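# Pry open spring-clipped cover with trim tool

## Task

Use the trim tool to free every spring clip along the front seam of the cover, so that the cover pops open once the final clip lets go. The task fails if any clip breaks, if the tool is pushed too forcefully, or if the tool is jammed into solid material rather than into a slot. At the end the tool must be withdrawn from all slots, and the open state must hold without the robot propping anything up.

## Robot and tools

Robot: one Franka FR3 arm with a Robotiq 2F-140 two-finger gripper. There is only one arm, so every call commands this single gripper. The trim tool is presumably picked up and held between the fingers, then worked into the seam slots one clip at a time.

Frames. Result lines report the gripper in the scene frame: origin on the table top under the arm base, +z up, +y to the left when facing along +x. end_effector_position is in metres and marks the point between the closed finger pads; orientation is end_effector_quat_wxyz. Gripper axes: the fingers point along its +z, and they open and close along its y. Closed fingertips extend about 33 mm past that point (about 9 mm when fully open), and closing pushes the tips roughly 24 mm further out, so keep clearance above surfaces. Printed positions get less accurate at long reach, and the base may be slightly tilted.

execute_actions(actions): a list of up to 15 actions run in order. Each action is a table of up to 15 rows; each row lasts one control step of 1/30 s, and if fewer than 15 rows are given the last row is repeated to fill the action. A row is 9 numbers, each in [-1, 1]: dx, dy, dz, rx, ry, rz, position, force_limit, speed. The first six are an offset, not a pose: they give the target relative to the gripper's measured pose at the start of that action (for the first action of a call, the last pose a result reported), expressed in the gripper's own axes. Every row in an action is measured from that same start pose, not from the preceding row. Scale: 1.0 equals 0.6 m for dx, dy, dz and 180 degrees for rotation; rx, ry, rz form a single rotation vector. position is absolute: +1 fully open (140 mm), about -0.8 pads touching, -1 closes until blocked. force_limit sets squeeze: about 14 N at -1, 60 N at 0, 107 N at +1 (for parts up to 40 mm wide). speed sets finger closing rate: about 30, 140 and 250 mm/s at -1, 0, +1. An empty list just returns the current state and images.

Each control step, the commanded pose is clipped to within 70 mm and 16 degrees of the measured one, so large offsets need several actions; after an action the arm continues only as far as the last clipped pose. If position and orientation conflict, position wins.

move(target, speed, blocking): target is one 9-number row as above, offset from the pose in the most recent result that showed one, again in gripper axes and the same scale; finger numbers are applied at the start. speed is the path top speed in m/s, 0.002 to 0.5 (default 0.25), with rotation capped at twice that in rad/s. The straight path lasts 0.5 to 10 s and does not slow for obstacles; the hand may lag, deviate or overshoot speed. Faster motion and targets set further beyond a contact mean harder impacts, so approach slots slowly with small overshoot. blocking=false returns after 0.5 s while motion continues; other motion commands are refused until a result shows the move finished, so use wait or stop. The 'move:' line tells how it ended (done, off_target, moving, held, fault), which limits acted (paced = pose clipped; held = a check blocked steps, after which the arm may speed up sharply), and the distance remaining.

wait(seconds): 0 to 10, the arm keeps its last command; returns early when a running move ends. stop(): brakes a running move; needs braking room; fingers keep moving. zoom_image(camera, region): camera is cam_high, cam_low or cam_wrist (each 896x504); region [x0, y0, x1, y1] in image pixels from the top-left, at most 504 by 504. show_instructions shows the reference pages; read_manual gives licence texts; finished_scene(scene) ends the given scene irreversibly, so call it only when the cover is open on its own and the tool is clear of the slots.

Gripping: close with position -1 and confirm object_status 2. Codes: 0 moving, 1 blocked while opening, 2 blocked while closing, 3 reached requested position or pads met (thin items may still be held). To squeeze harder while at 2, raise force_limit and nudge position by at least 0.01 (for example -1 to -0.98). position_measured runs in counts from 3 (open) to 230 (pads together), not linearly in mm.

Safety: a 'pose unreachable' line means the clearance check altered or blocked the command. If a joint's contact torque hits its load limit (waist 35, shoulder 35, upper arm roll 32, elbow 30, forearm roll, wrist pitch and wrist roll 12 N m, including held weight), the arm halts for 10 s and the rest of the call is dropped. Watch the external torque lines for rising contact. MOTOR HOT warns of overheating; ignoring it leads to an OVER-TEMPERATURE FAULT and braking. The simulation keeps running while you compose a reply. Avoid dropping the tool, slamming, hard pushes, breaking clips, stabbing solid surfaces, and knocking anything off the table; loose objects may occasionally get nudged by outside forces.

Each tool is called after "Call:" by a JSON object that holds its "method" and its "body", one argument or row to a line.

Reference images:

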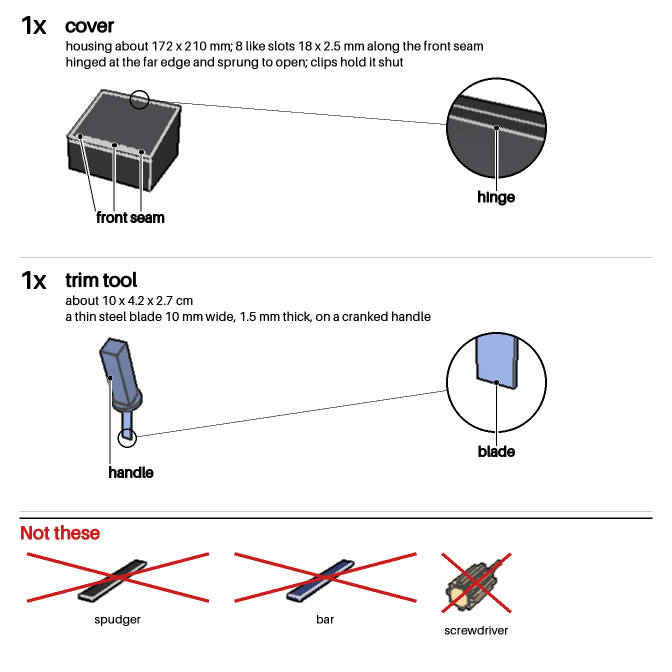

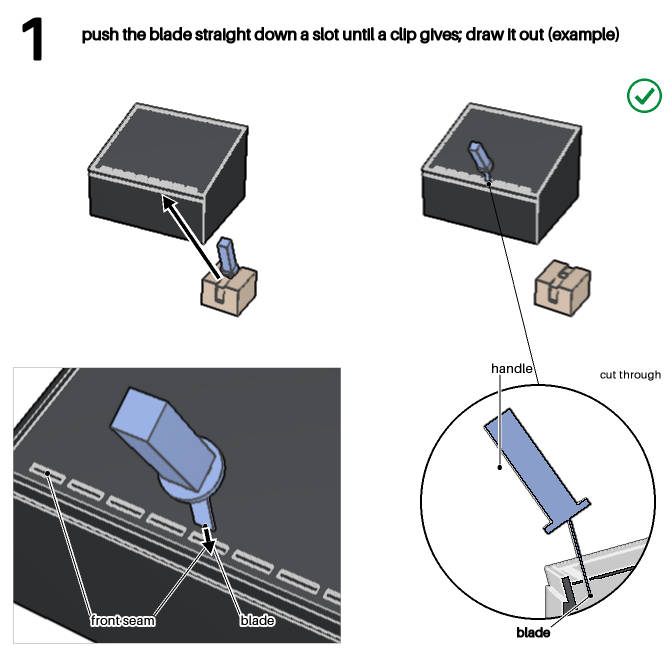

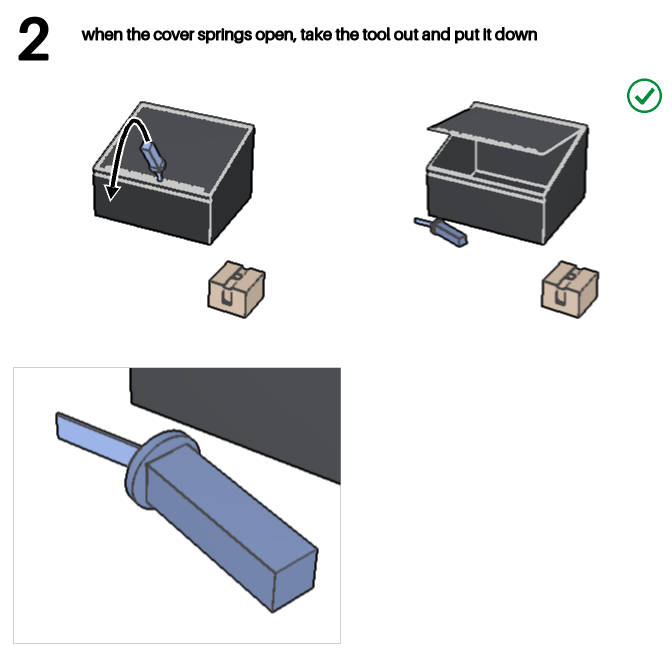

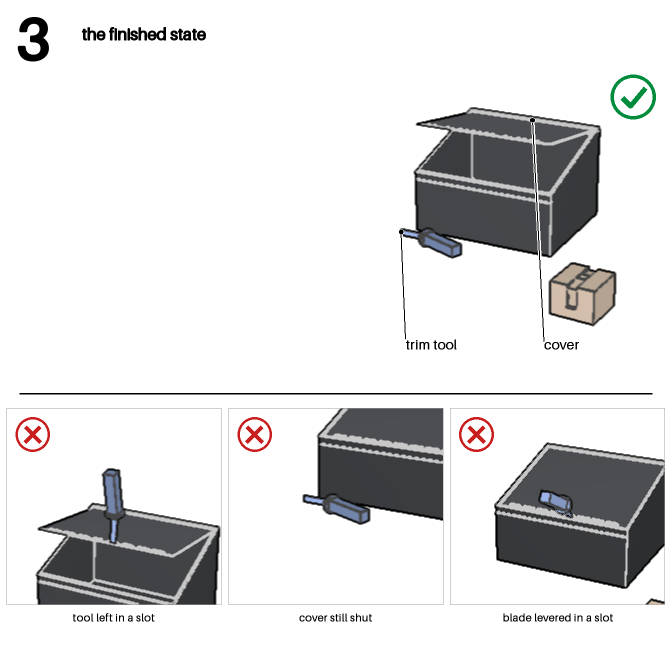

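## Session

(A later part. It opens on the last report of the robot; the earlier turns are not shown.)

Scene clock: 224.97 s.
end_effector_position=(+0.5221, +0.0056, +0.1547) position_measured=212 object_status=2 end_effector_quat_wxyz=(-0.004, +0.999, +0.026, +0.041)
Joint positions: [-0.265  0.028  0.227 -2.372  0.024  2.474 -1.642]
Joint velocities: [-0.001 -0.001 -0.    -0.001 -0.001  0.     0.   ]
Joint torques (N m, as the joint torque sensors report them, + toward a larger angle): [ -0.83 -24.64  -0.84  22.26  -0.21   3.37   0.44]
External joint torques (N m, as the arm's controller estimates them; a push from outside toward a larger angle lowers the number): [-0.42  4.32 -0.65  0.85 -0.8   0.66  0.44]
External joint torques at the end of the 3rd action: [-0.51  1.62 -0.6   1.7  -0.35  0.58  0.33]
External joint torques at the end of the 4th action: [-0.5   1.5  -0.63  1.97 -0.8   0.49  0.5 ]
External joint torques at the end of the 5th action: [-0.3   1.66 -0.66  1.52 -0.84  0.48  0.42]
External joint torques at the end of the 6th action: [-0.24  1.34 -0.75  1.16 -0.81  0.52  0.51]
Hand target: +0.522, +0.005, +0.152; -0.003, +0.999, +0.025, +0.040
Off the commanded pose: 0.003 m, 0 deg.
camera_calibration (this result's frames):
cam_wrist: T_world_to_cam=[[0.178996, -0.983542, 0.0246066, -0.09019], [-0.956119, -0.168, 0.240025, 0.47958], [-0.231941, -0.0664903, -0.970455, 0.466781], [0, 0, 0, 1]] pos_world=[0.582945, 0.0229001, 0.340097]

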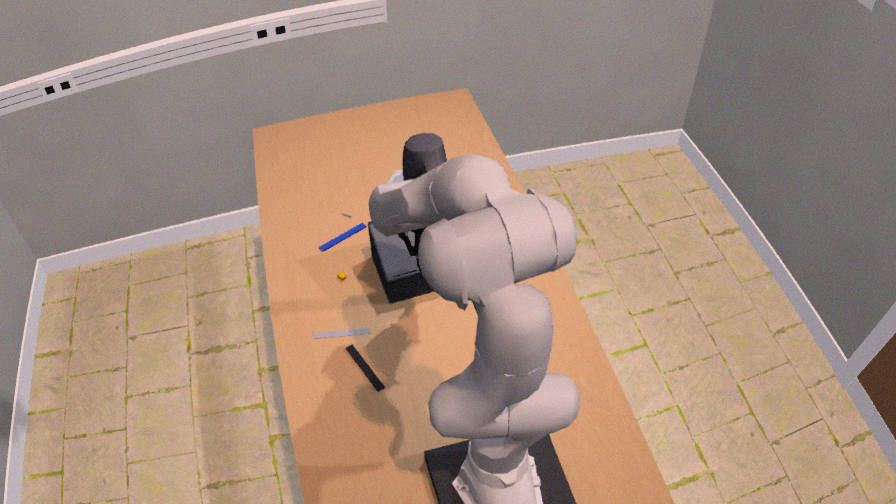

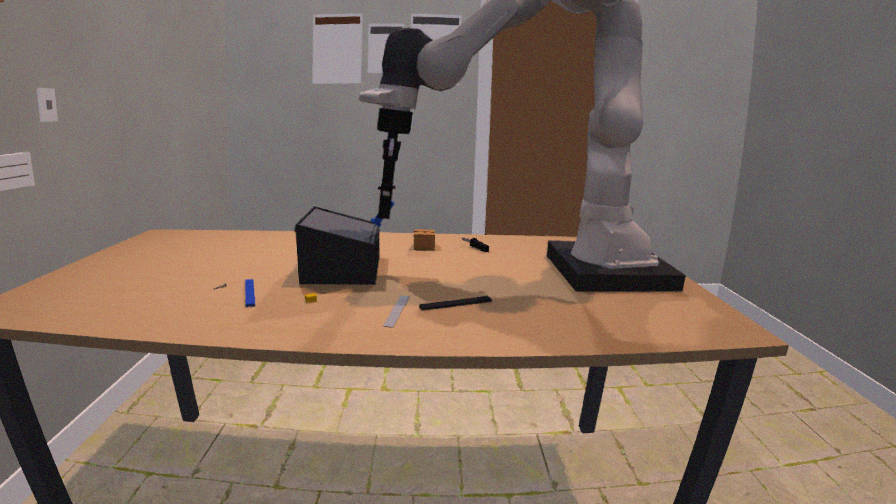

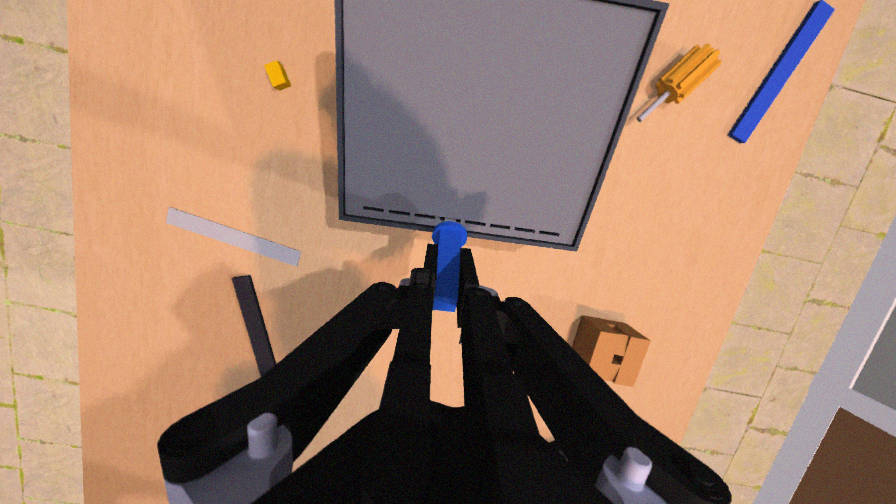

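Call:
{"method": "execute_actions", "body": {
  "actions": []
}}

Scene clock: 235.60 s.
end_effector_position=(+0.5221, +0.0056, +0.1548) position_measured=212 object_status=2 end_effector_quat_wxyz=(-0.004, +0.999, +0.026, +0.041)
Joint positions: [-0.265  0.028  0.227 -2.372  0.024  2.474 -1.642]
Joint velocities: [-0.002 -0.001  0.001 -0.     0.    -0.     0.001]
Joint torques (N m, as the joint torque sensors report them, + toward a larger angle): [ -0.7  -24.5   -0.86  22.19  -0.23   3.37   0.43]
External joint torques (N m, as the arm's controller estimates them; a push from outside toward a larger angle lowers the number): [-0.31  4.47 -0.7   0.74 -0.82  0.65  0.43]
Hand target: +0.522, +0.005, +0.152; -0.003, +0.999, +0.025, +0.040
Off the commanded pose: 0.003 m, 0 deg.
camera_calibration (this result's frames):
cam_wrist: T_world_to_cam=[[0.179013, -0.983538, 0.0246221, -0.0902053], [-0.956117, -0.168014, 0.240024, 0.479583], [-0.231936, -0.0665091, -0.970455, 0.46678], [0, 0, 0, 1]] pos_world=[0.582948, 0.0229013, 0.340099]

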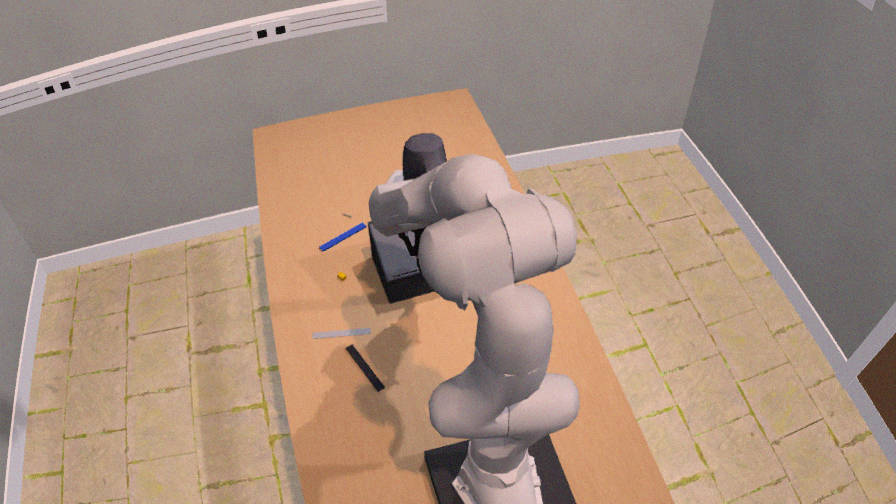

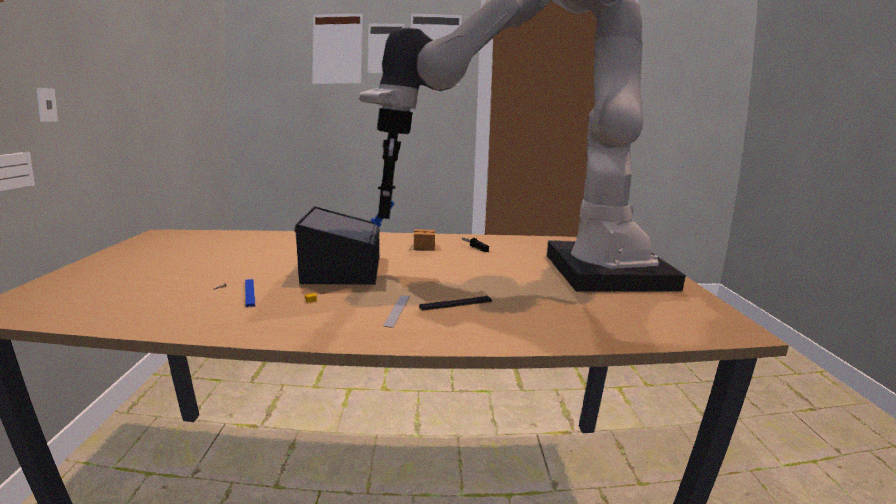

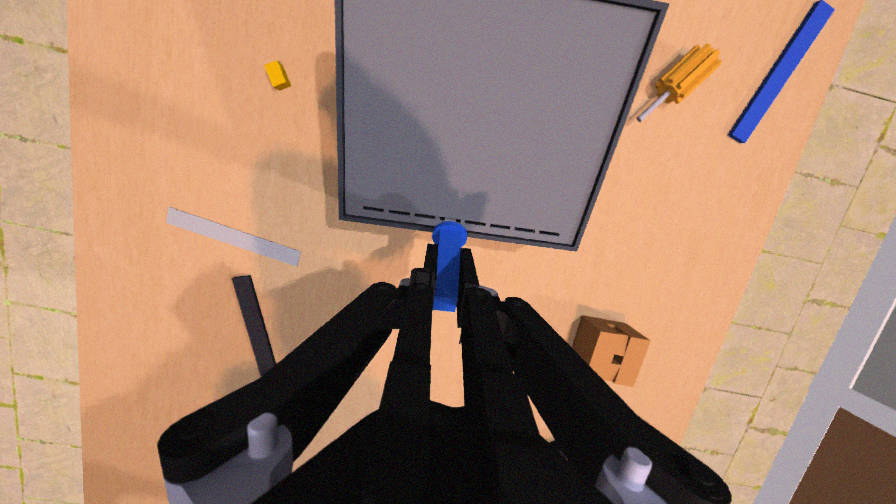

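Call:
{"method": "zoom_image", "body": {
  "camera": "cam_low",
  "region": [340, 180, 420, 250]
}}

Call:
{"method": "execute_actions", "body": {
  "actions": [
    [[-0.002,0.0005,0.005,0,-0.001,0.001,-1,0.8,-0.6],[-0.003,0.0005,0.006,0,-0.0017,0.001,-1,0.8,-0.6],[-0.0045,0.0005,0.0075,0,-0.0024,0.001,-1,0.8,-0.6],[-0.006,0.0005,0.009,0,-0.003,0.001,-1,0.8,-0.6],[-0.007,0.0005,0.010,0,-0.0037,0.001,-1,0.8,-0.6],[-0.0083,0.0005,0.011,0,-0.0044,0.001,-1,0.8,-0.6],[-0.0095,0.0005,0.012,0,-0.005,0.001,-1,0.8,-0.6]]
  ]
}}

Region (340, 180, 420, 250) of cam_low's 896x504 image, scaled by 6.300, with more detail than that image has; it fills the top 441 rows of this view, and the rest is white.

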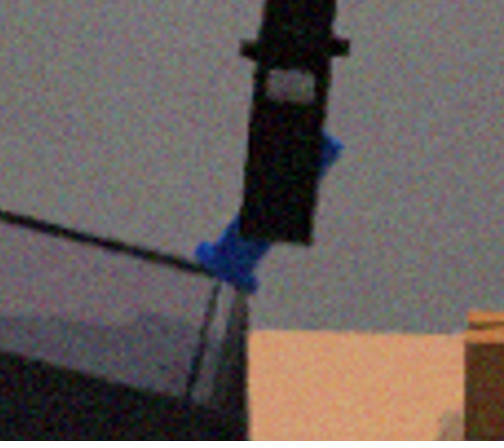

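Scene clock: 240.53 s.
end_effector_position=(+0.5220, +0.0056, +0.1547) position_measured=212 object_status=2 end_effector_quat_wxyz=(-0.003, +0.999, +0.027, +0.040)
Joint positions: [-0.265  0.028  0.227 -2.372  0.024  2.474 -1.642]
Joint velocities: [ 0.     0.001  0.     0.001 -0.    -0.     0.   ]
Joint torques (N m, as the joint torque sensors report them, + toward a larger angle): [ -0.77 -22.23  -0.89  19.57  -0.49   2.51   0.46]
External joint torques (N m, as the arm's controller estimates them; a push from outside toward a larger angle lowers the number): [-0.4   6.62 -0.74 -1.83 -1.09 -0.2   0.46]
Hand target: +0.517, +0.005, +0.147; -0.003, +0.999, +0.025, +0.033
Off the commanded pose: 0.009 m, 1 deg.
camera_calibration (this result's frames):
cam_wrist: T_world_to_cam=[[0.179211, -0.983499, 0.0247674, -0.0903528], [-0.956051, -0.168161, 0.240184, 0.479483], [-0.232056, -0.0667226, -0.970411, 0.466776], [0, 0, 0, 1]] pos_world=[0.58292, 0.0229129, 0.340038]

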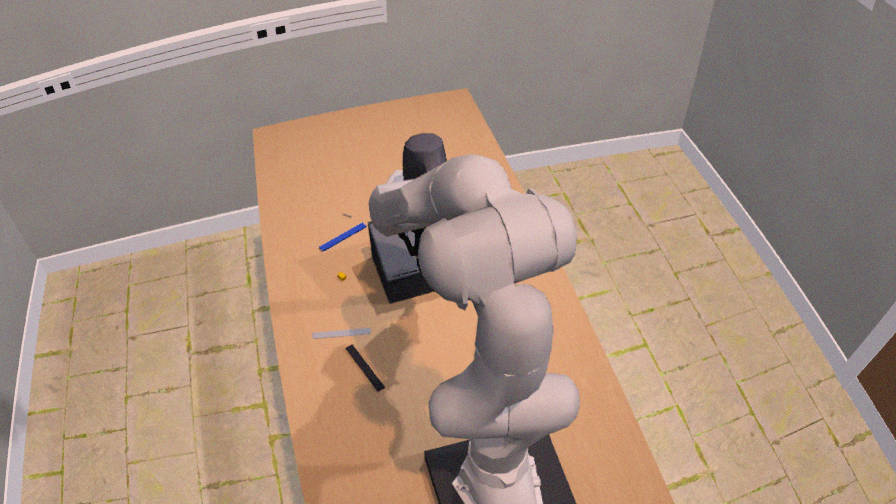

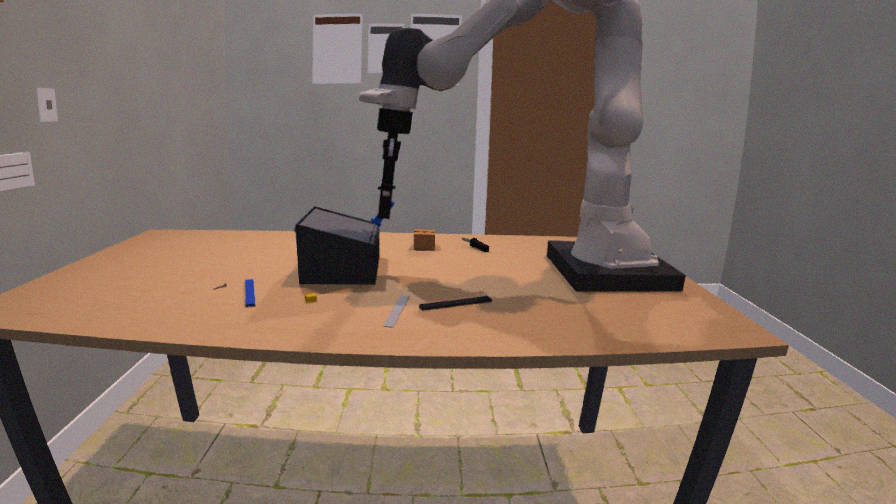

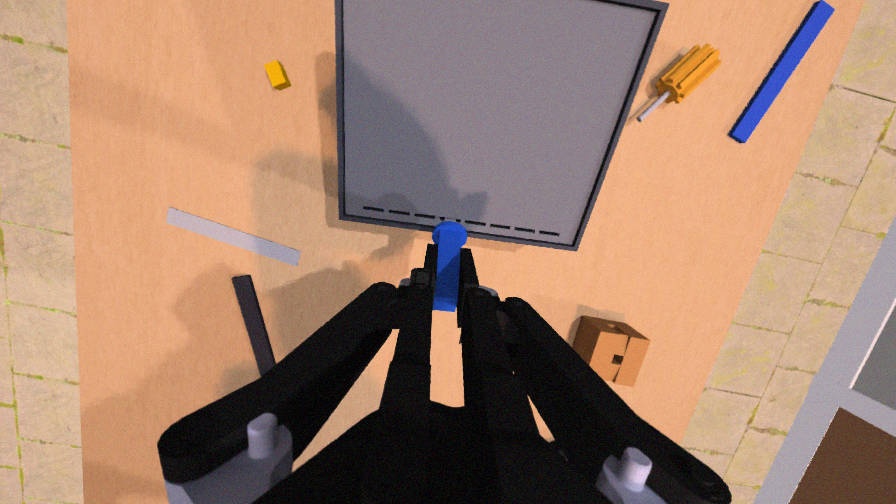

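Call:
{"method": "move", "body": {
  "target": [-0.006,0,-0.028,0,-0.0005,0.0005,-1,0.8,-0.6],
  "speed": 0.03
}}

Call:
{"method": "move", "body": {
  "target": [-0.005,0.039,-0.003,0,-0.001,-0.001,-1,0.8,-0.6],
  "speed": 0.04
}}

Call:
{"method": "zoom_image", "body": {
  "camera": "cam_wrist",
  "region": [430, 200, 475, 230]
}}

Scene clock: 244.23 s.
end_effector_position=(+0.5186, +0.0055, +0.1706) position_measured=212 object_status=2 end_effector_quat_wxyz=(-0.003, +0.999, +0.024, +0.042)
Joint positions: [-0.265 -0.013  0.227 -2.374  0.034  2.438 -1.644]
Joint velocities: [ 0.001 -0.    -0.001 -0.001  0.003 -0.015 -0.004]
Joint torques (N m, as the joint torque sensors report them, + toward a larger angle): [ -0.44 -29.39  -1.16  22.45   1.63   2.03  -0.23]
External joint torques (N m, as the arm's controller estimates them; a push from outside toward a larger angle lowers the number): [-0.13 -1.46 -0.76  0.63  1.01 -0.68 -0.24]
Hand target: +0.517, +0.006, +0.171; -0.004, +0.999, +0.026, +0.040
Off the commanded pose: 0.002 m, 0 deg.
move: done
camera_calibration (this result's frames):
cam_wrist: T_world_to_cam=[[0.174478, -0.984307, 0.0263929, -0.0880055], [-0.957403, -0.163324, 0.238129, 0.473406], [-0.230082, -0.066817, -0.970875, 0.480445], [0, 0, 0, 1]] pos_world=[0.579137, 0.0227961, 0.356043]

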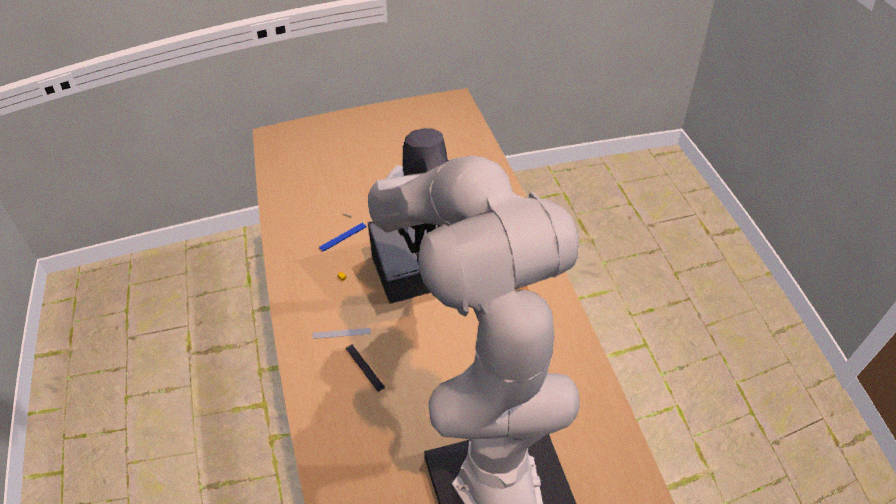

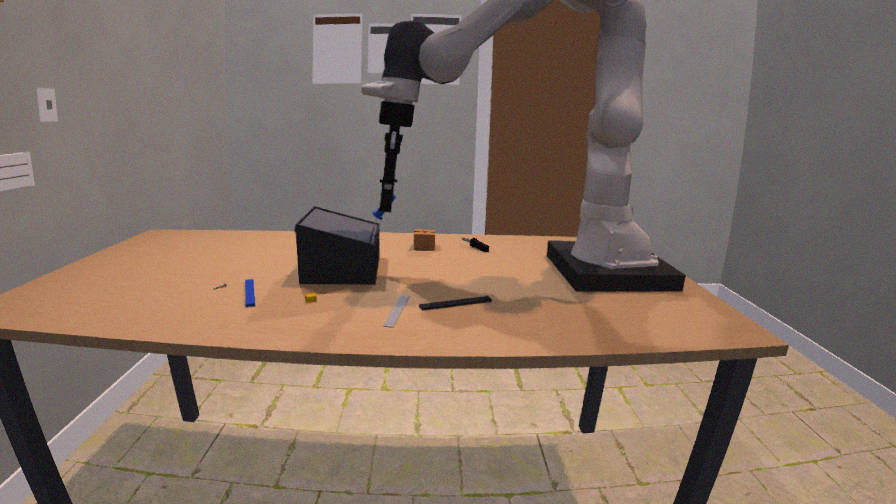

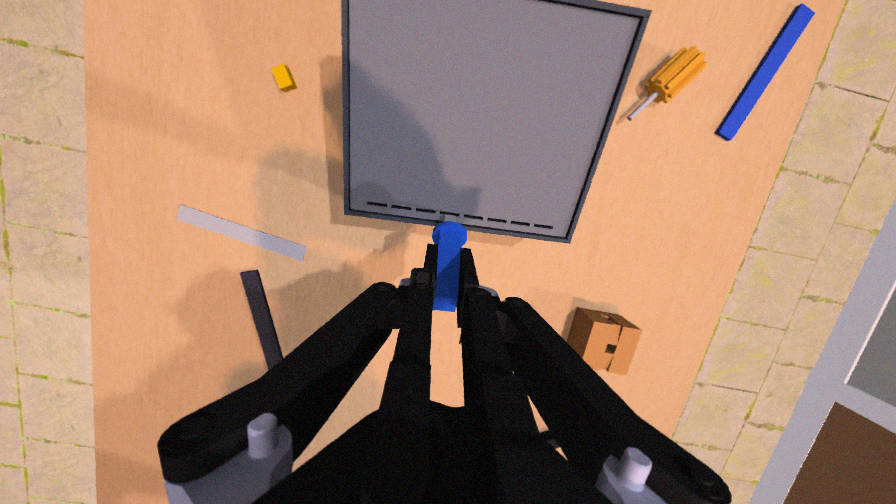

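Scene clock: 245.13 s.
end_effector_position=(+0.5171, -0.0162, +0.1709) position_measured=212 object_status=2 end_effector_quat_wxyz=(-0.002, +0.999, +0.021, +0.040)
Joint positions: [-0.283 -0.013  0.202 -2.374  0.037  2.434 -1.683]
Joint velocities: [ 0.001 -0.001 -0.001 -0.002  0.001 -0.002 -0.029]
Joint torques (N m, as the joint torque sensors report them, + toward a larger angle): [ -1.43 -29.62  -2.22  23.14   1.71   2.12  -0.23]
External joint torques (N m, as the arm's controller estimates them; a push from outside toward a larger angle lowers the number): [-1.09 -1.49 -1.77  1.29  1.09 -0.59 -0.24]
Hand target: +0.517, -0.018, +0.172; -0.003, +0.999, +0.026, +0.040
Off the commanded pose: 0.002 m, 0 deg.
move: done
camera_calibration (this result's frames):
cam_wrist: T_world_to_cam=[[0.169102, -0.98523, 0.0269545, -0.106444], [-0.957648, -0.157778, 0.240868, 0.468138], [-0.233057, -0.0665441, -0.970184, 0.480346], [0, 0, 0, 1]] pos_world=[0.578259, 0.000953762, 0.356133]

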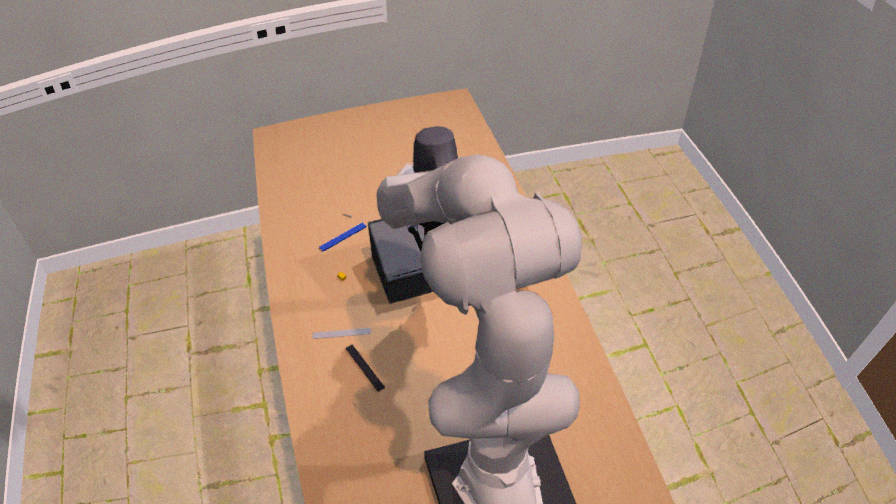

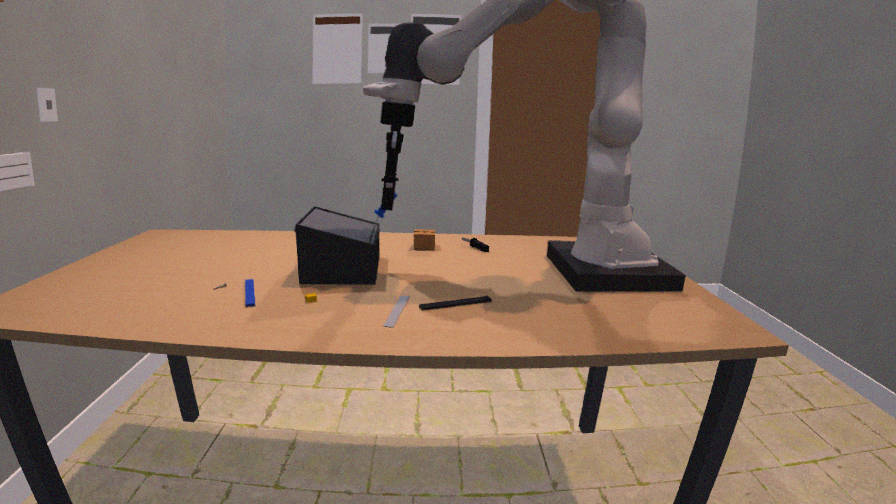

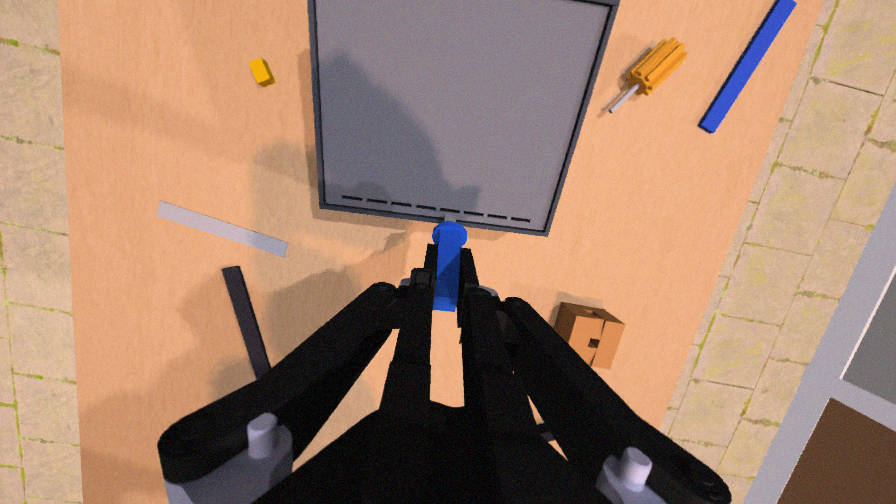

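Region (430, 200, 475, 230) of cam_wrist's 896x504 image, scaled by 11.200, with more detail than that image has.

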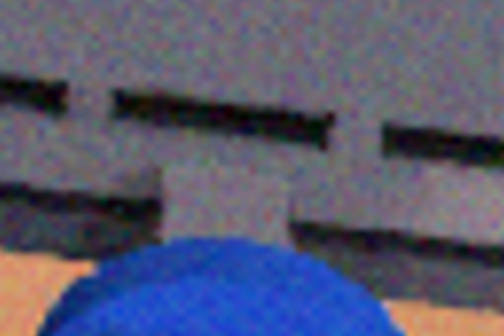

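Call:
{"method": "move", "body": {
  "target": [0.0072,0.0,0.0056,-0.001,0.0012,-0.004,-1,0.8,-0.6],
  "speed": 0.01
}}

Call:
{"method": "zoom_image", "body": {
  "camera": "cam_wrist",
  "region": [430, 200, 475, 230]
}}

Scene clock: 248.03 s.
end_effector_position=(+0.5198, -0.0166, +0.1679) position_measured=212 object_status=2 end_effector_quat_wxyz=(-0.001, +0.999, +0.028, +0.040)
Joint positions: [-0.283 -0.001  0.202 -2.368  0.032  2.44  -1.692]
Joint velocities: [ 0.001  0.001 -0.     0.003 -0.002  0.006  0.001]
Joint torques (N m, as the joint torque sensors report them, + toward a larger angle): [  0.07 -27.71   0.04  23.43  -0.21   3.19   0.44]
External joint torques (N m, as the arm's controller estimates them; a push from outside toward a larger angle lowers the number): [ 0.34  0.75  0.32  1.64 -0.83  0.49  0.43]
Hand target: +0.522, -0.016, +0.168; -0.000, +0.999, +0.028, +0.042
Off the commanded pose: 0.002 m, 0 deg.
move: done
camera_calibration (this result's frames):
cam_wrist: T_world_to_cam=[[0.181028, -0.98306, 0.0286605, -0.113699], [-0.955684, -0.168958, 0.241082, 0.470106], [-0.232156, -0.0710329, -0.970081, 0.477482], [0, 0, 0, 1]] pos_world=[0.580706, 0.00157261, 0.353121]

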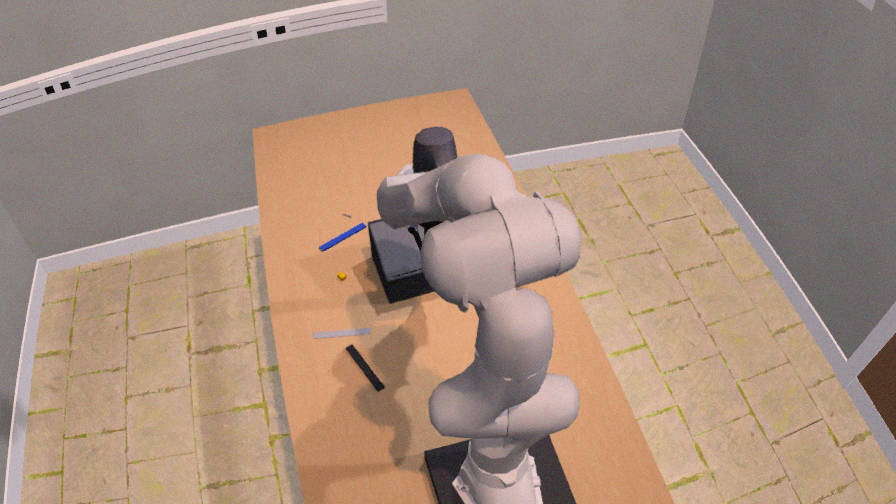

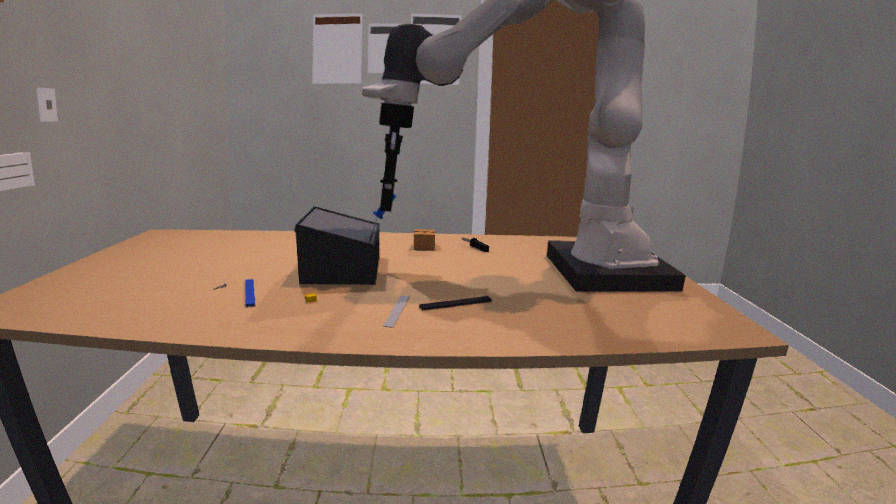

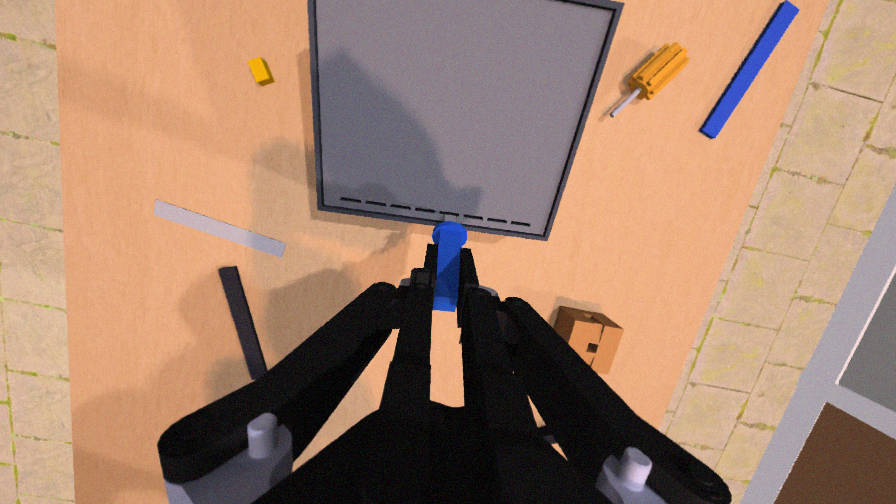

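Region (430, 200, 475, 230) of cam_wrist's 896x504 image, scaled by 11.200, with more detail than that image has.

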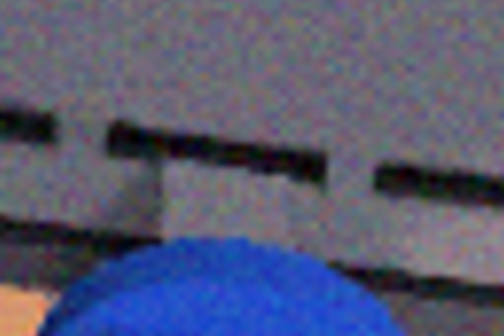

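Call:
{"method": "execute_actions", "body": {
  "actions": [
    [[0.0042,0,0.003,0,0.0014,0.001,-1,0.8,-0.6]]
  ]
}}

Call:
{"method": "zoom_image", "body": {
  "camera": "cam_wrist",
  "region": [430, 200, 475, 230]
}}

Scene clock: 250.50 s.
end_effector_position=(+0.5209, -0.0166, +0.1664) position_measured=212 object_status=2 end_effector_quat_wxyz=(-0.002, +0.999, +0.028, +0.041)
Joint positions: [-0.283  0.004  0.202 -2.366  0.031  2.445 -1.692]
Joint velocities: [ 0.     0.    -0.     0.001 -0.001  0.001 -0.001]
Joint torques (N m, as the joint torque sensors report them, + toward a larger angle): [ -0.24 -27.01  -0.66  23.55   0.51   3.14   0.38]
External joint torques (N m, as the arm's controller estimates them; a push from outside toward a larger angle lowers the number): [ 0.18  1.61 -0.27  1.73 -0.11  0.42  0.38]
Hand target: +0.522, -0.016, +0.166; -0.002, +0.999, +0.026, +0.042
Off the commanded pose: 0.002 m, 0 deg.
camera_calibration (this result's frames):
cam_wrist: T_world_to_cam=[[0.181201, -0.983037, 0.0283585, -0.113855], [-0.955936, -0.169286, 0.239852, 0.471843], [-0.230983, -0.0705704, -0.970395, 0.475774], [0, 0, 0, 1]] pos_world=[0.581578, 0.00152833, 0.351745]

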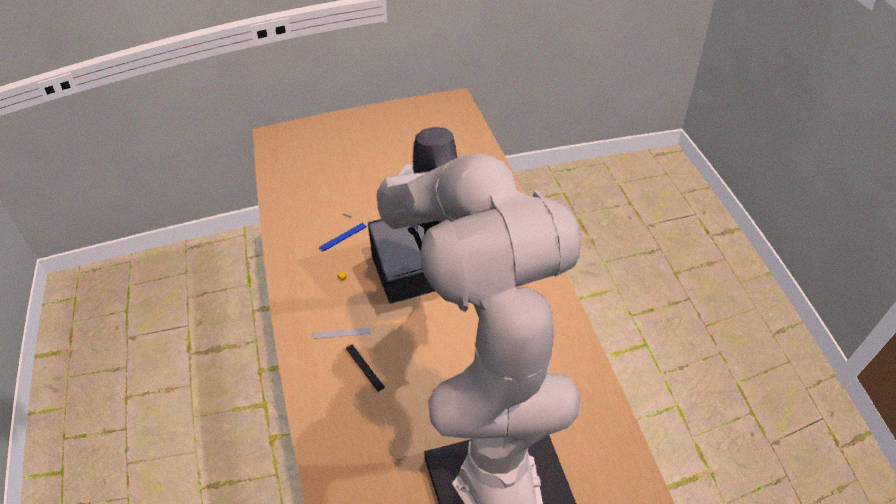

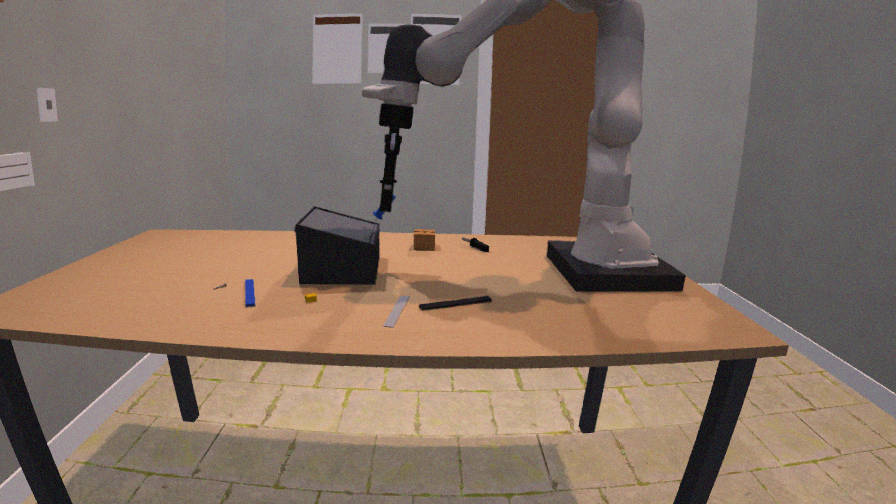

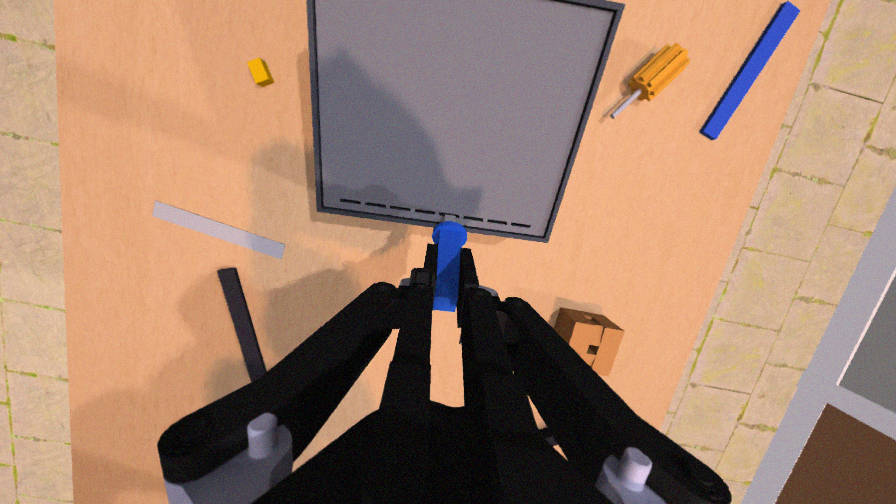

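Region (430, 200, 475, 230) of cam_wrist's 896x504 image, scaled by 11.200, with more detail than that image has.

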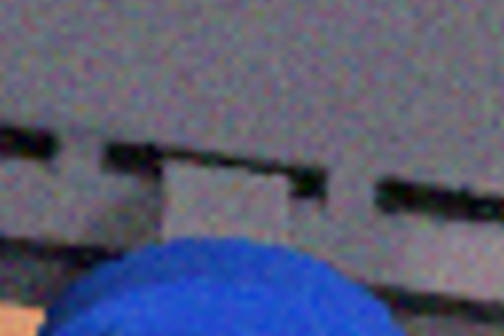

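Call:
{"method": "execute_actions", "body": {
  "actions": [
    [[0.0028,0,0.0035,0,0.001,0.001,-1,0.8,-0.6]],
    [[0.0032,0.0005,0.0035,0,0.0011,0.001,-1,0.8,-0.6]],
    [[0.003,0.0008,0.003,-0.0004,0.001,0.0012,-1,0.8,-0.6],[0.003,0.0008,0.0035,-0.0004,0.001,0.0012,-1,0.8,-0.6],[0.0031,0.001,0.0042,-0.0006,0.001,0.0015,-1,0.8,-0.6],[0.0032,0.001,0.0048,-0.0006,0.001,0.0015,-1,0.8,-0.6],[0.0033,0.001,0.0055,-0.0006,0.001,0.0015,-1,0.8,-0.6]]
  ]
}}

Call:
{"method": "zoom_image", "body": {
  "camera": "cam_wrist",
  "region": [430, 200, 475, 230]
}}

Scene clock: 254.63 s.
end_effector_position=(+0.5218, -0.0163, +0.1600) position_measured=212 object_status=2 end_effector_quat_wxyz=(-0.003, +0.999, +0.027, +0.040)
Joint positions: [-0.283  0.02   0.202 -2.366  0.03   2.457 -1.69 ]
Joint velocities: [ 0.     0.001 -0.001 -0.001  0.001  0.     0.002]
Joint torques (N m, as the joint torque sensors report them, + toward a larger angle): [ -0.45 -26.82  -0.56  23.3   -0.28   3.66   0.4 ]
External joint torques (N m, as the arm's controller estimates them; a push from outside toward a larger angle lowers the number): [-0.09  2.1  -0.35  1.75 -0.89  0.96  0.4 ]
External joint torques at the end of the 1st action: [ 0.02  1.62 -0.4   1.28 -0.22  0.46  0.34]
External joint torques at the end of the 2nd action: [-0.19  1.4  -0.58  1.71 -0.23  0.59  0.34]
Hand target: +0.524, -0.017, +0.160; -0.002, +0.999, +0.025, +0.043
Off the commanded pose: 0.002 m, 0 deg.
camera_calibration (this result's frames):
cam_wrist: T_world_to_cam=[[0.180321, -0.983273, 0.0256671, -0.112663], [-0.955541, -0.168926, 0.241673, 0.473821], [-0.233295, -0.0681046, -0.970018, 0.470968], [0, 0, 0, 1]] pos_world=[0.582945, 0.00133763, 0.345229]

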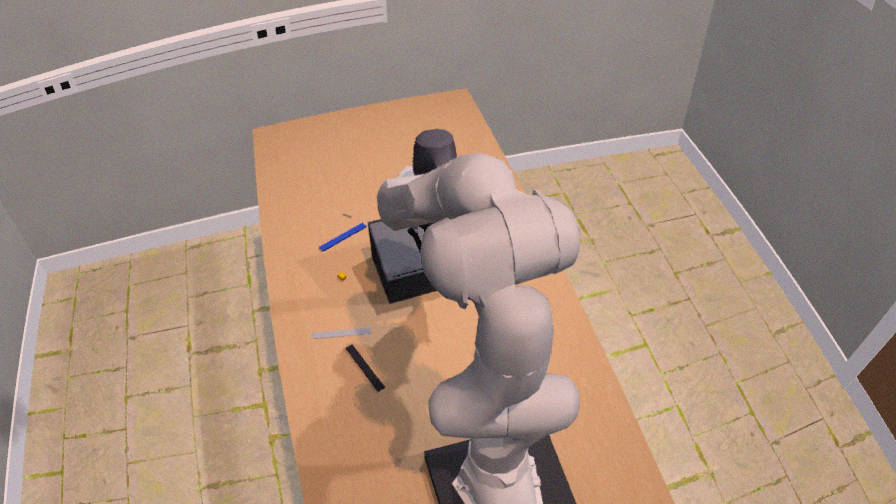

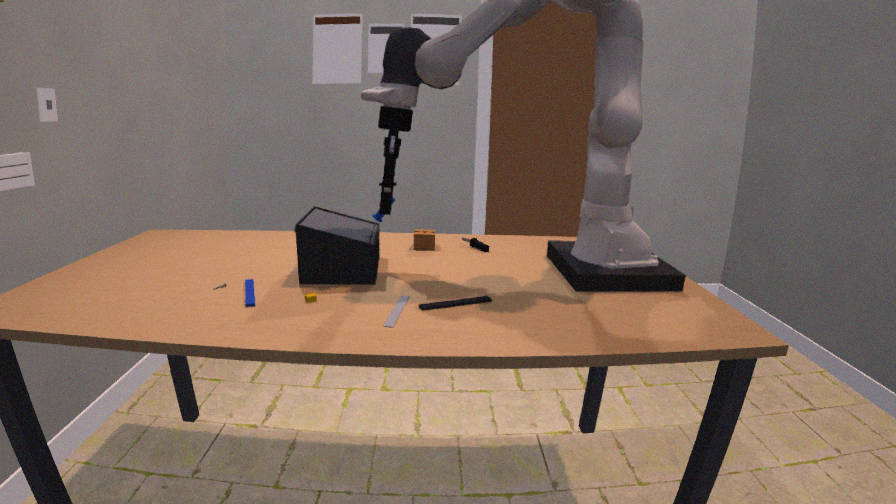

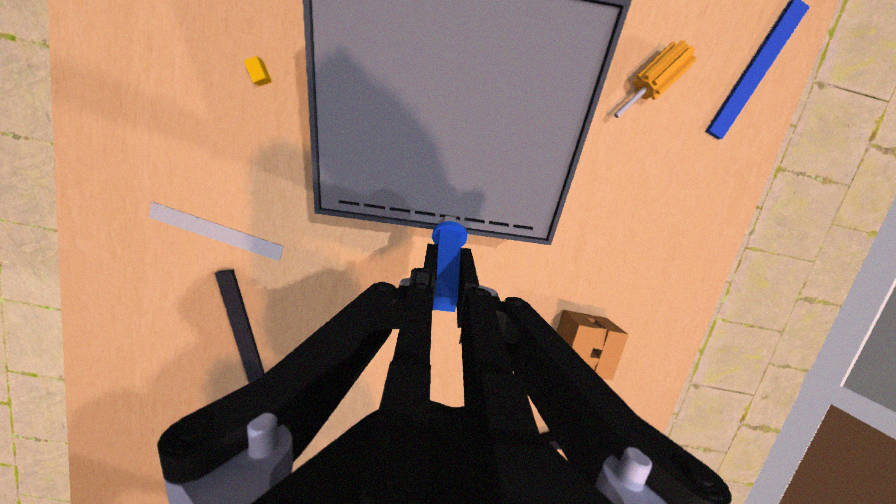

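Region (430, 200, 475, 230) of cam_wrist's 896x504 image, scaled by 11.200, with more detail than that image has.

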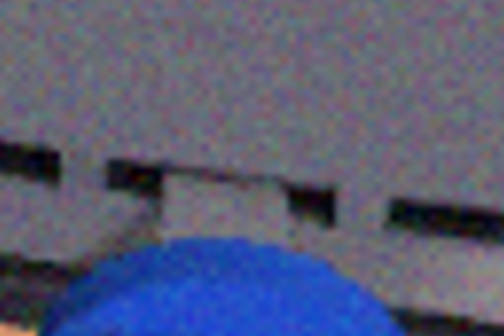

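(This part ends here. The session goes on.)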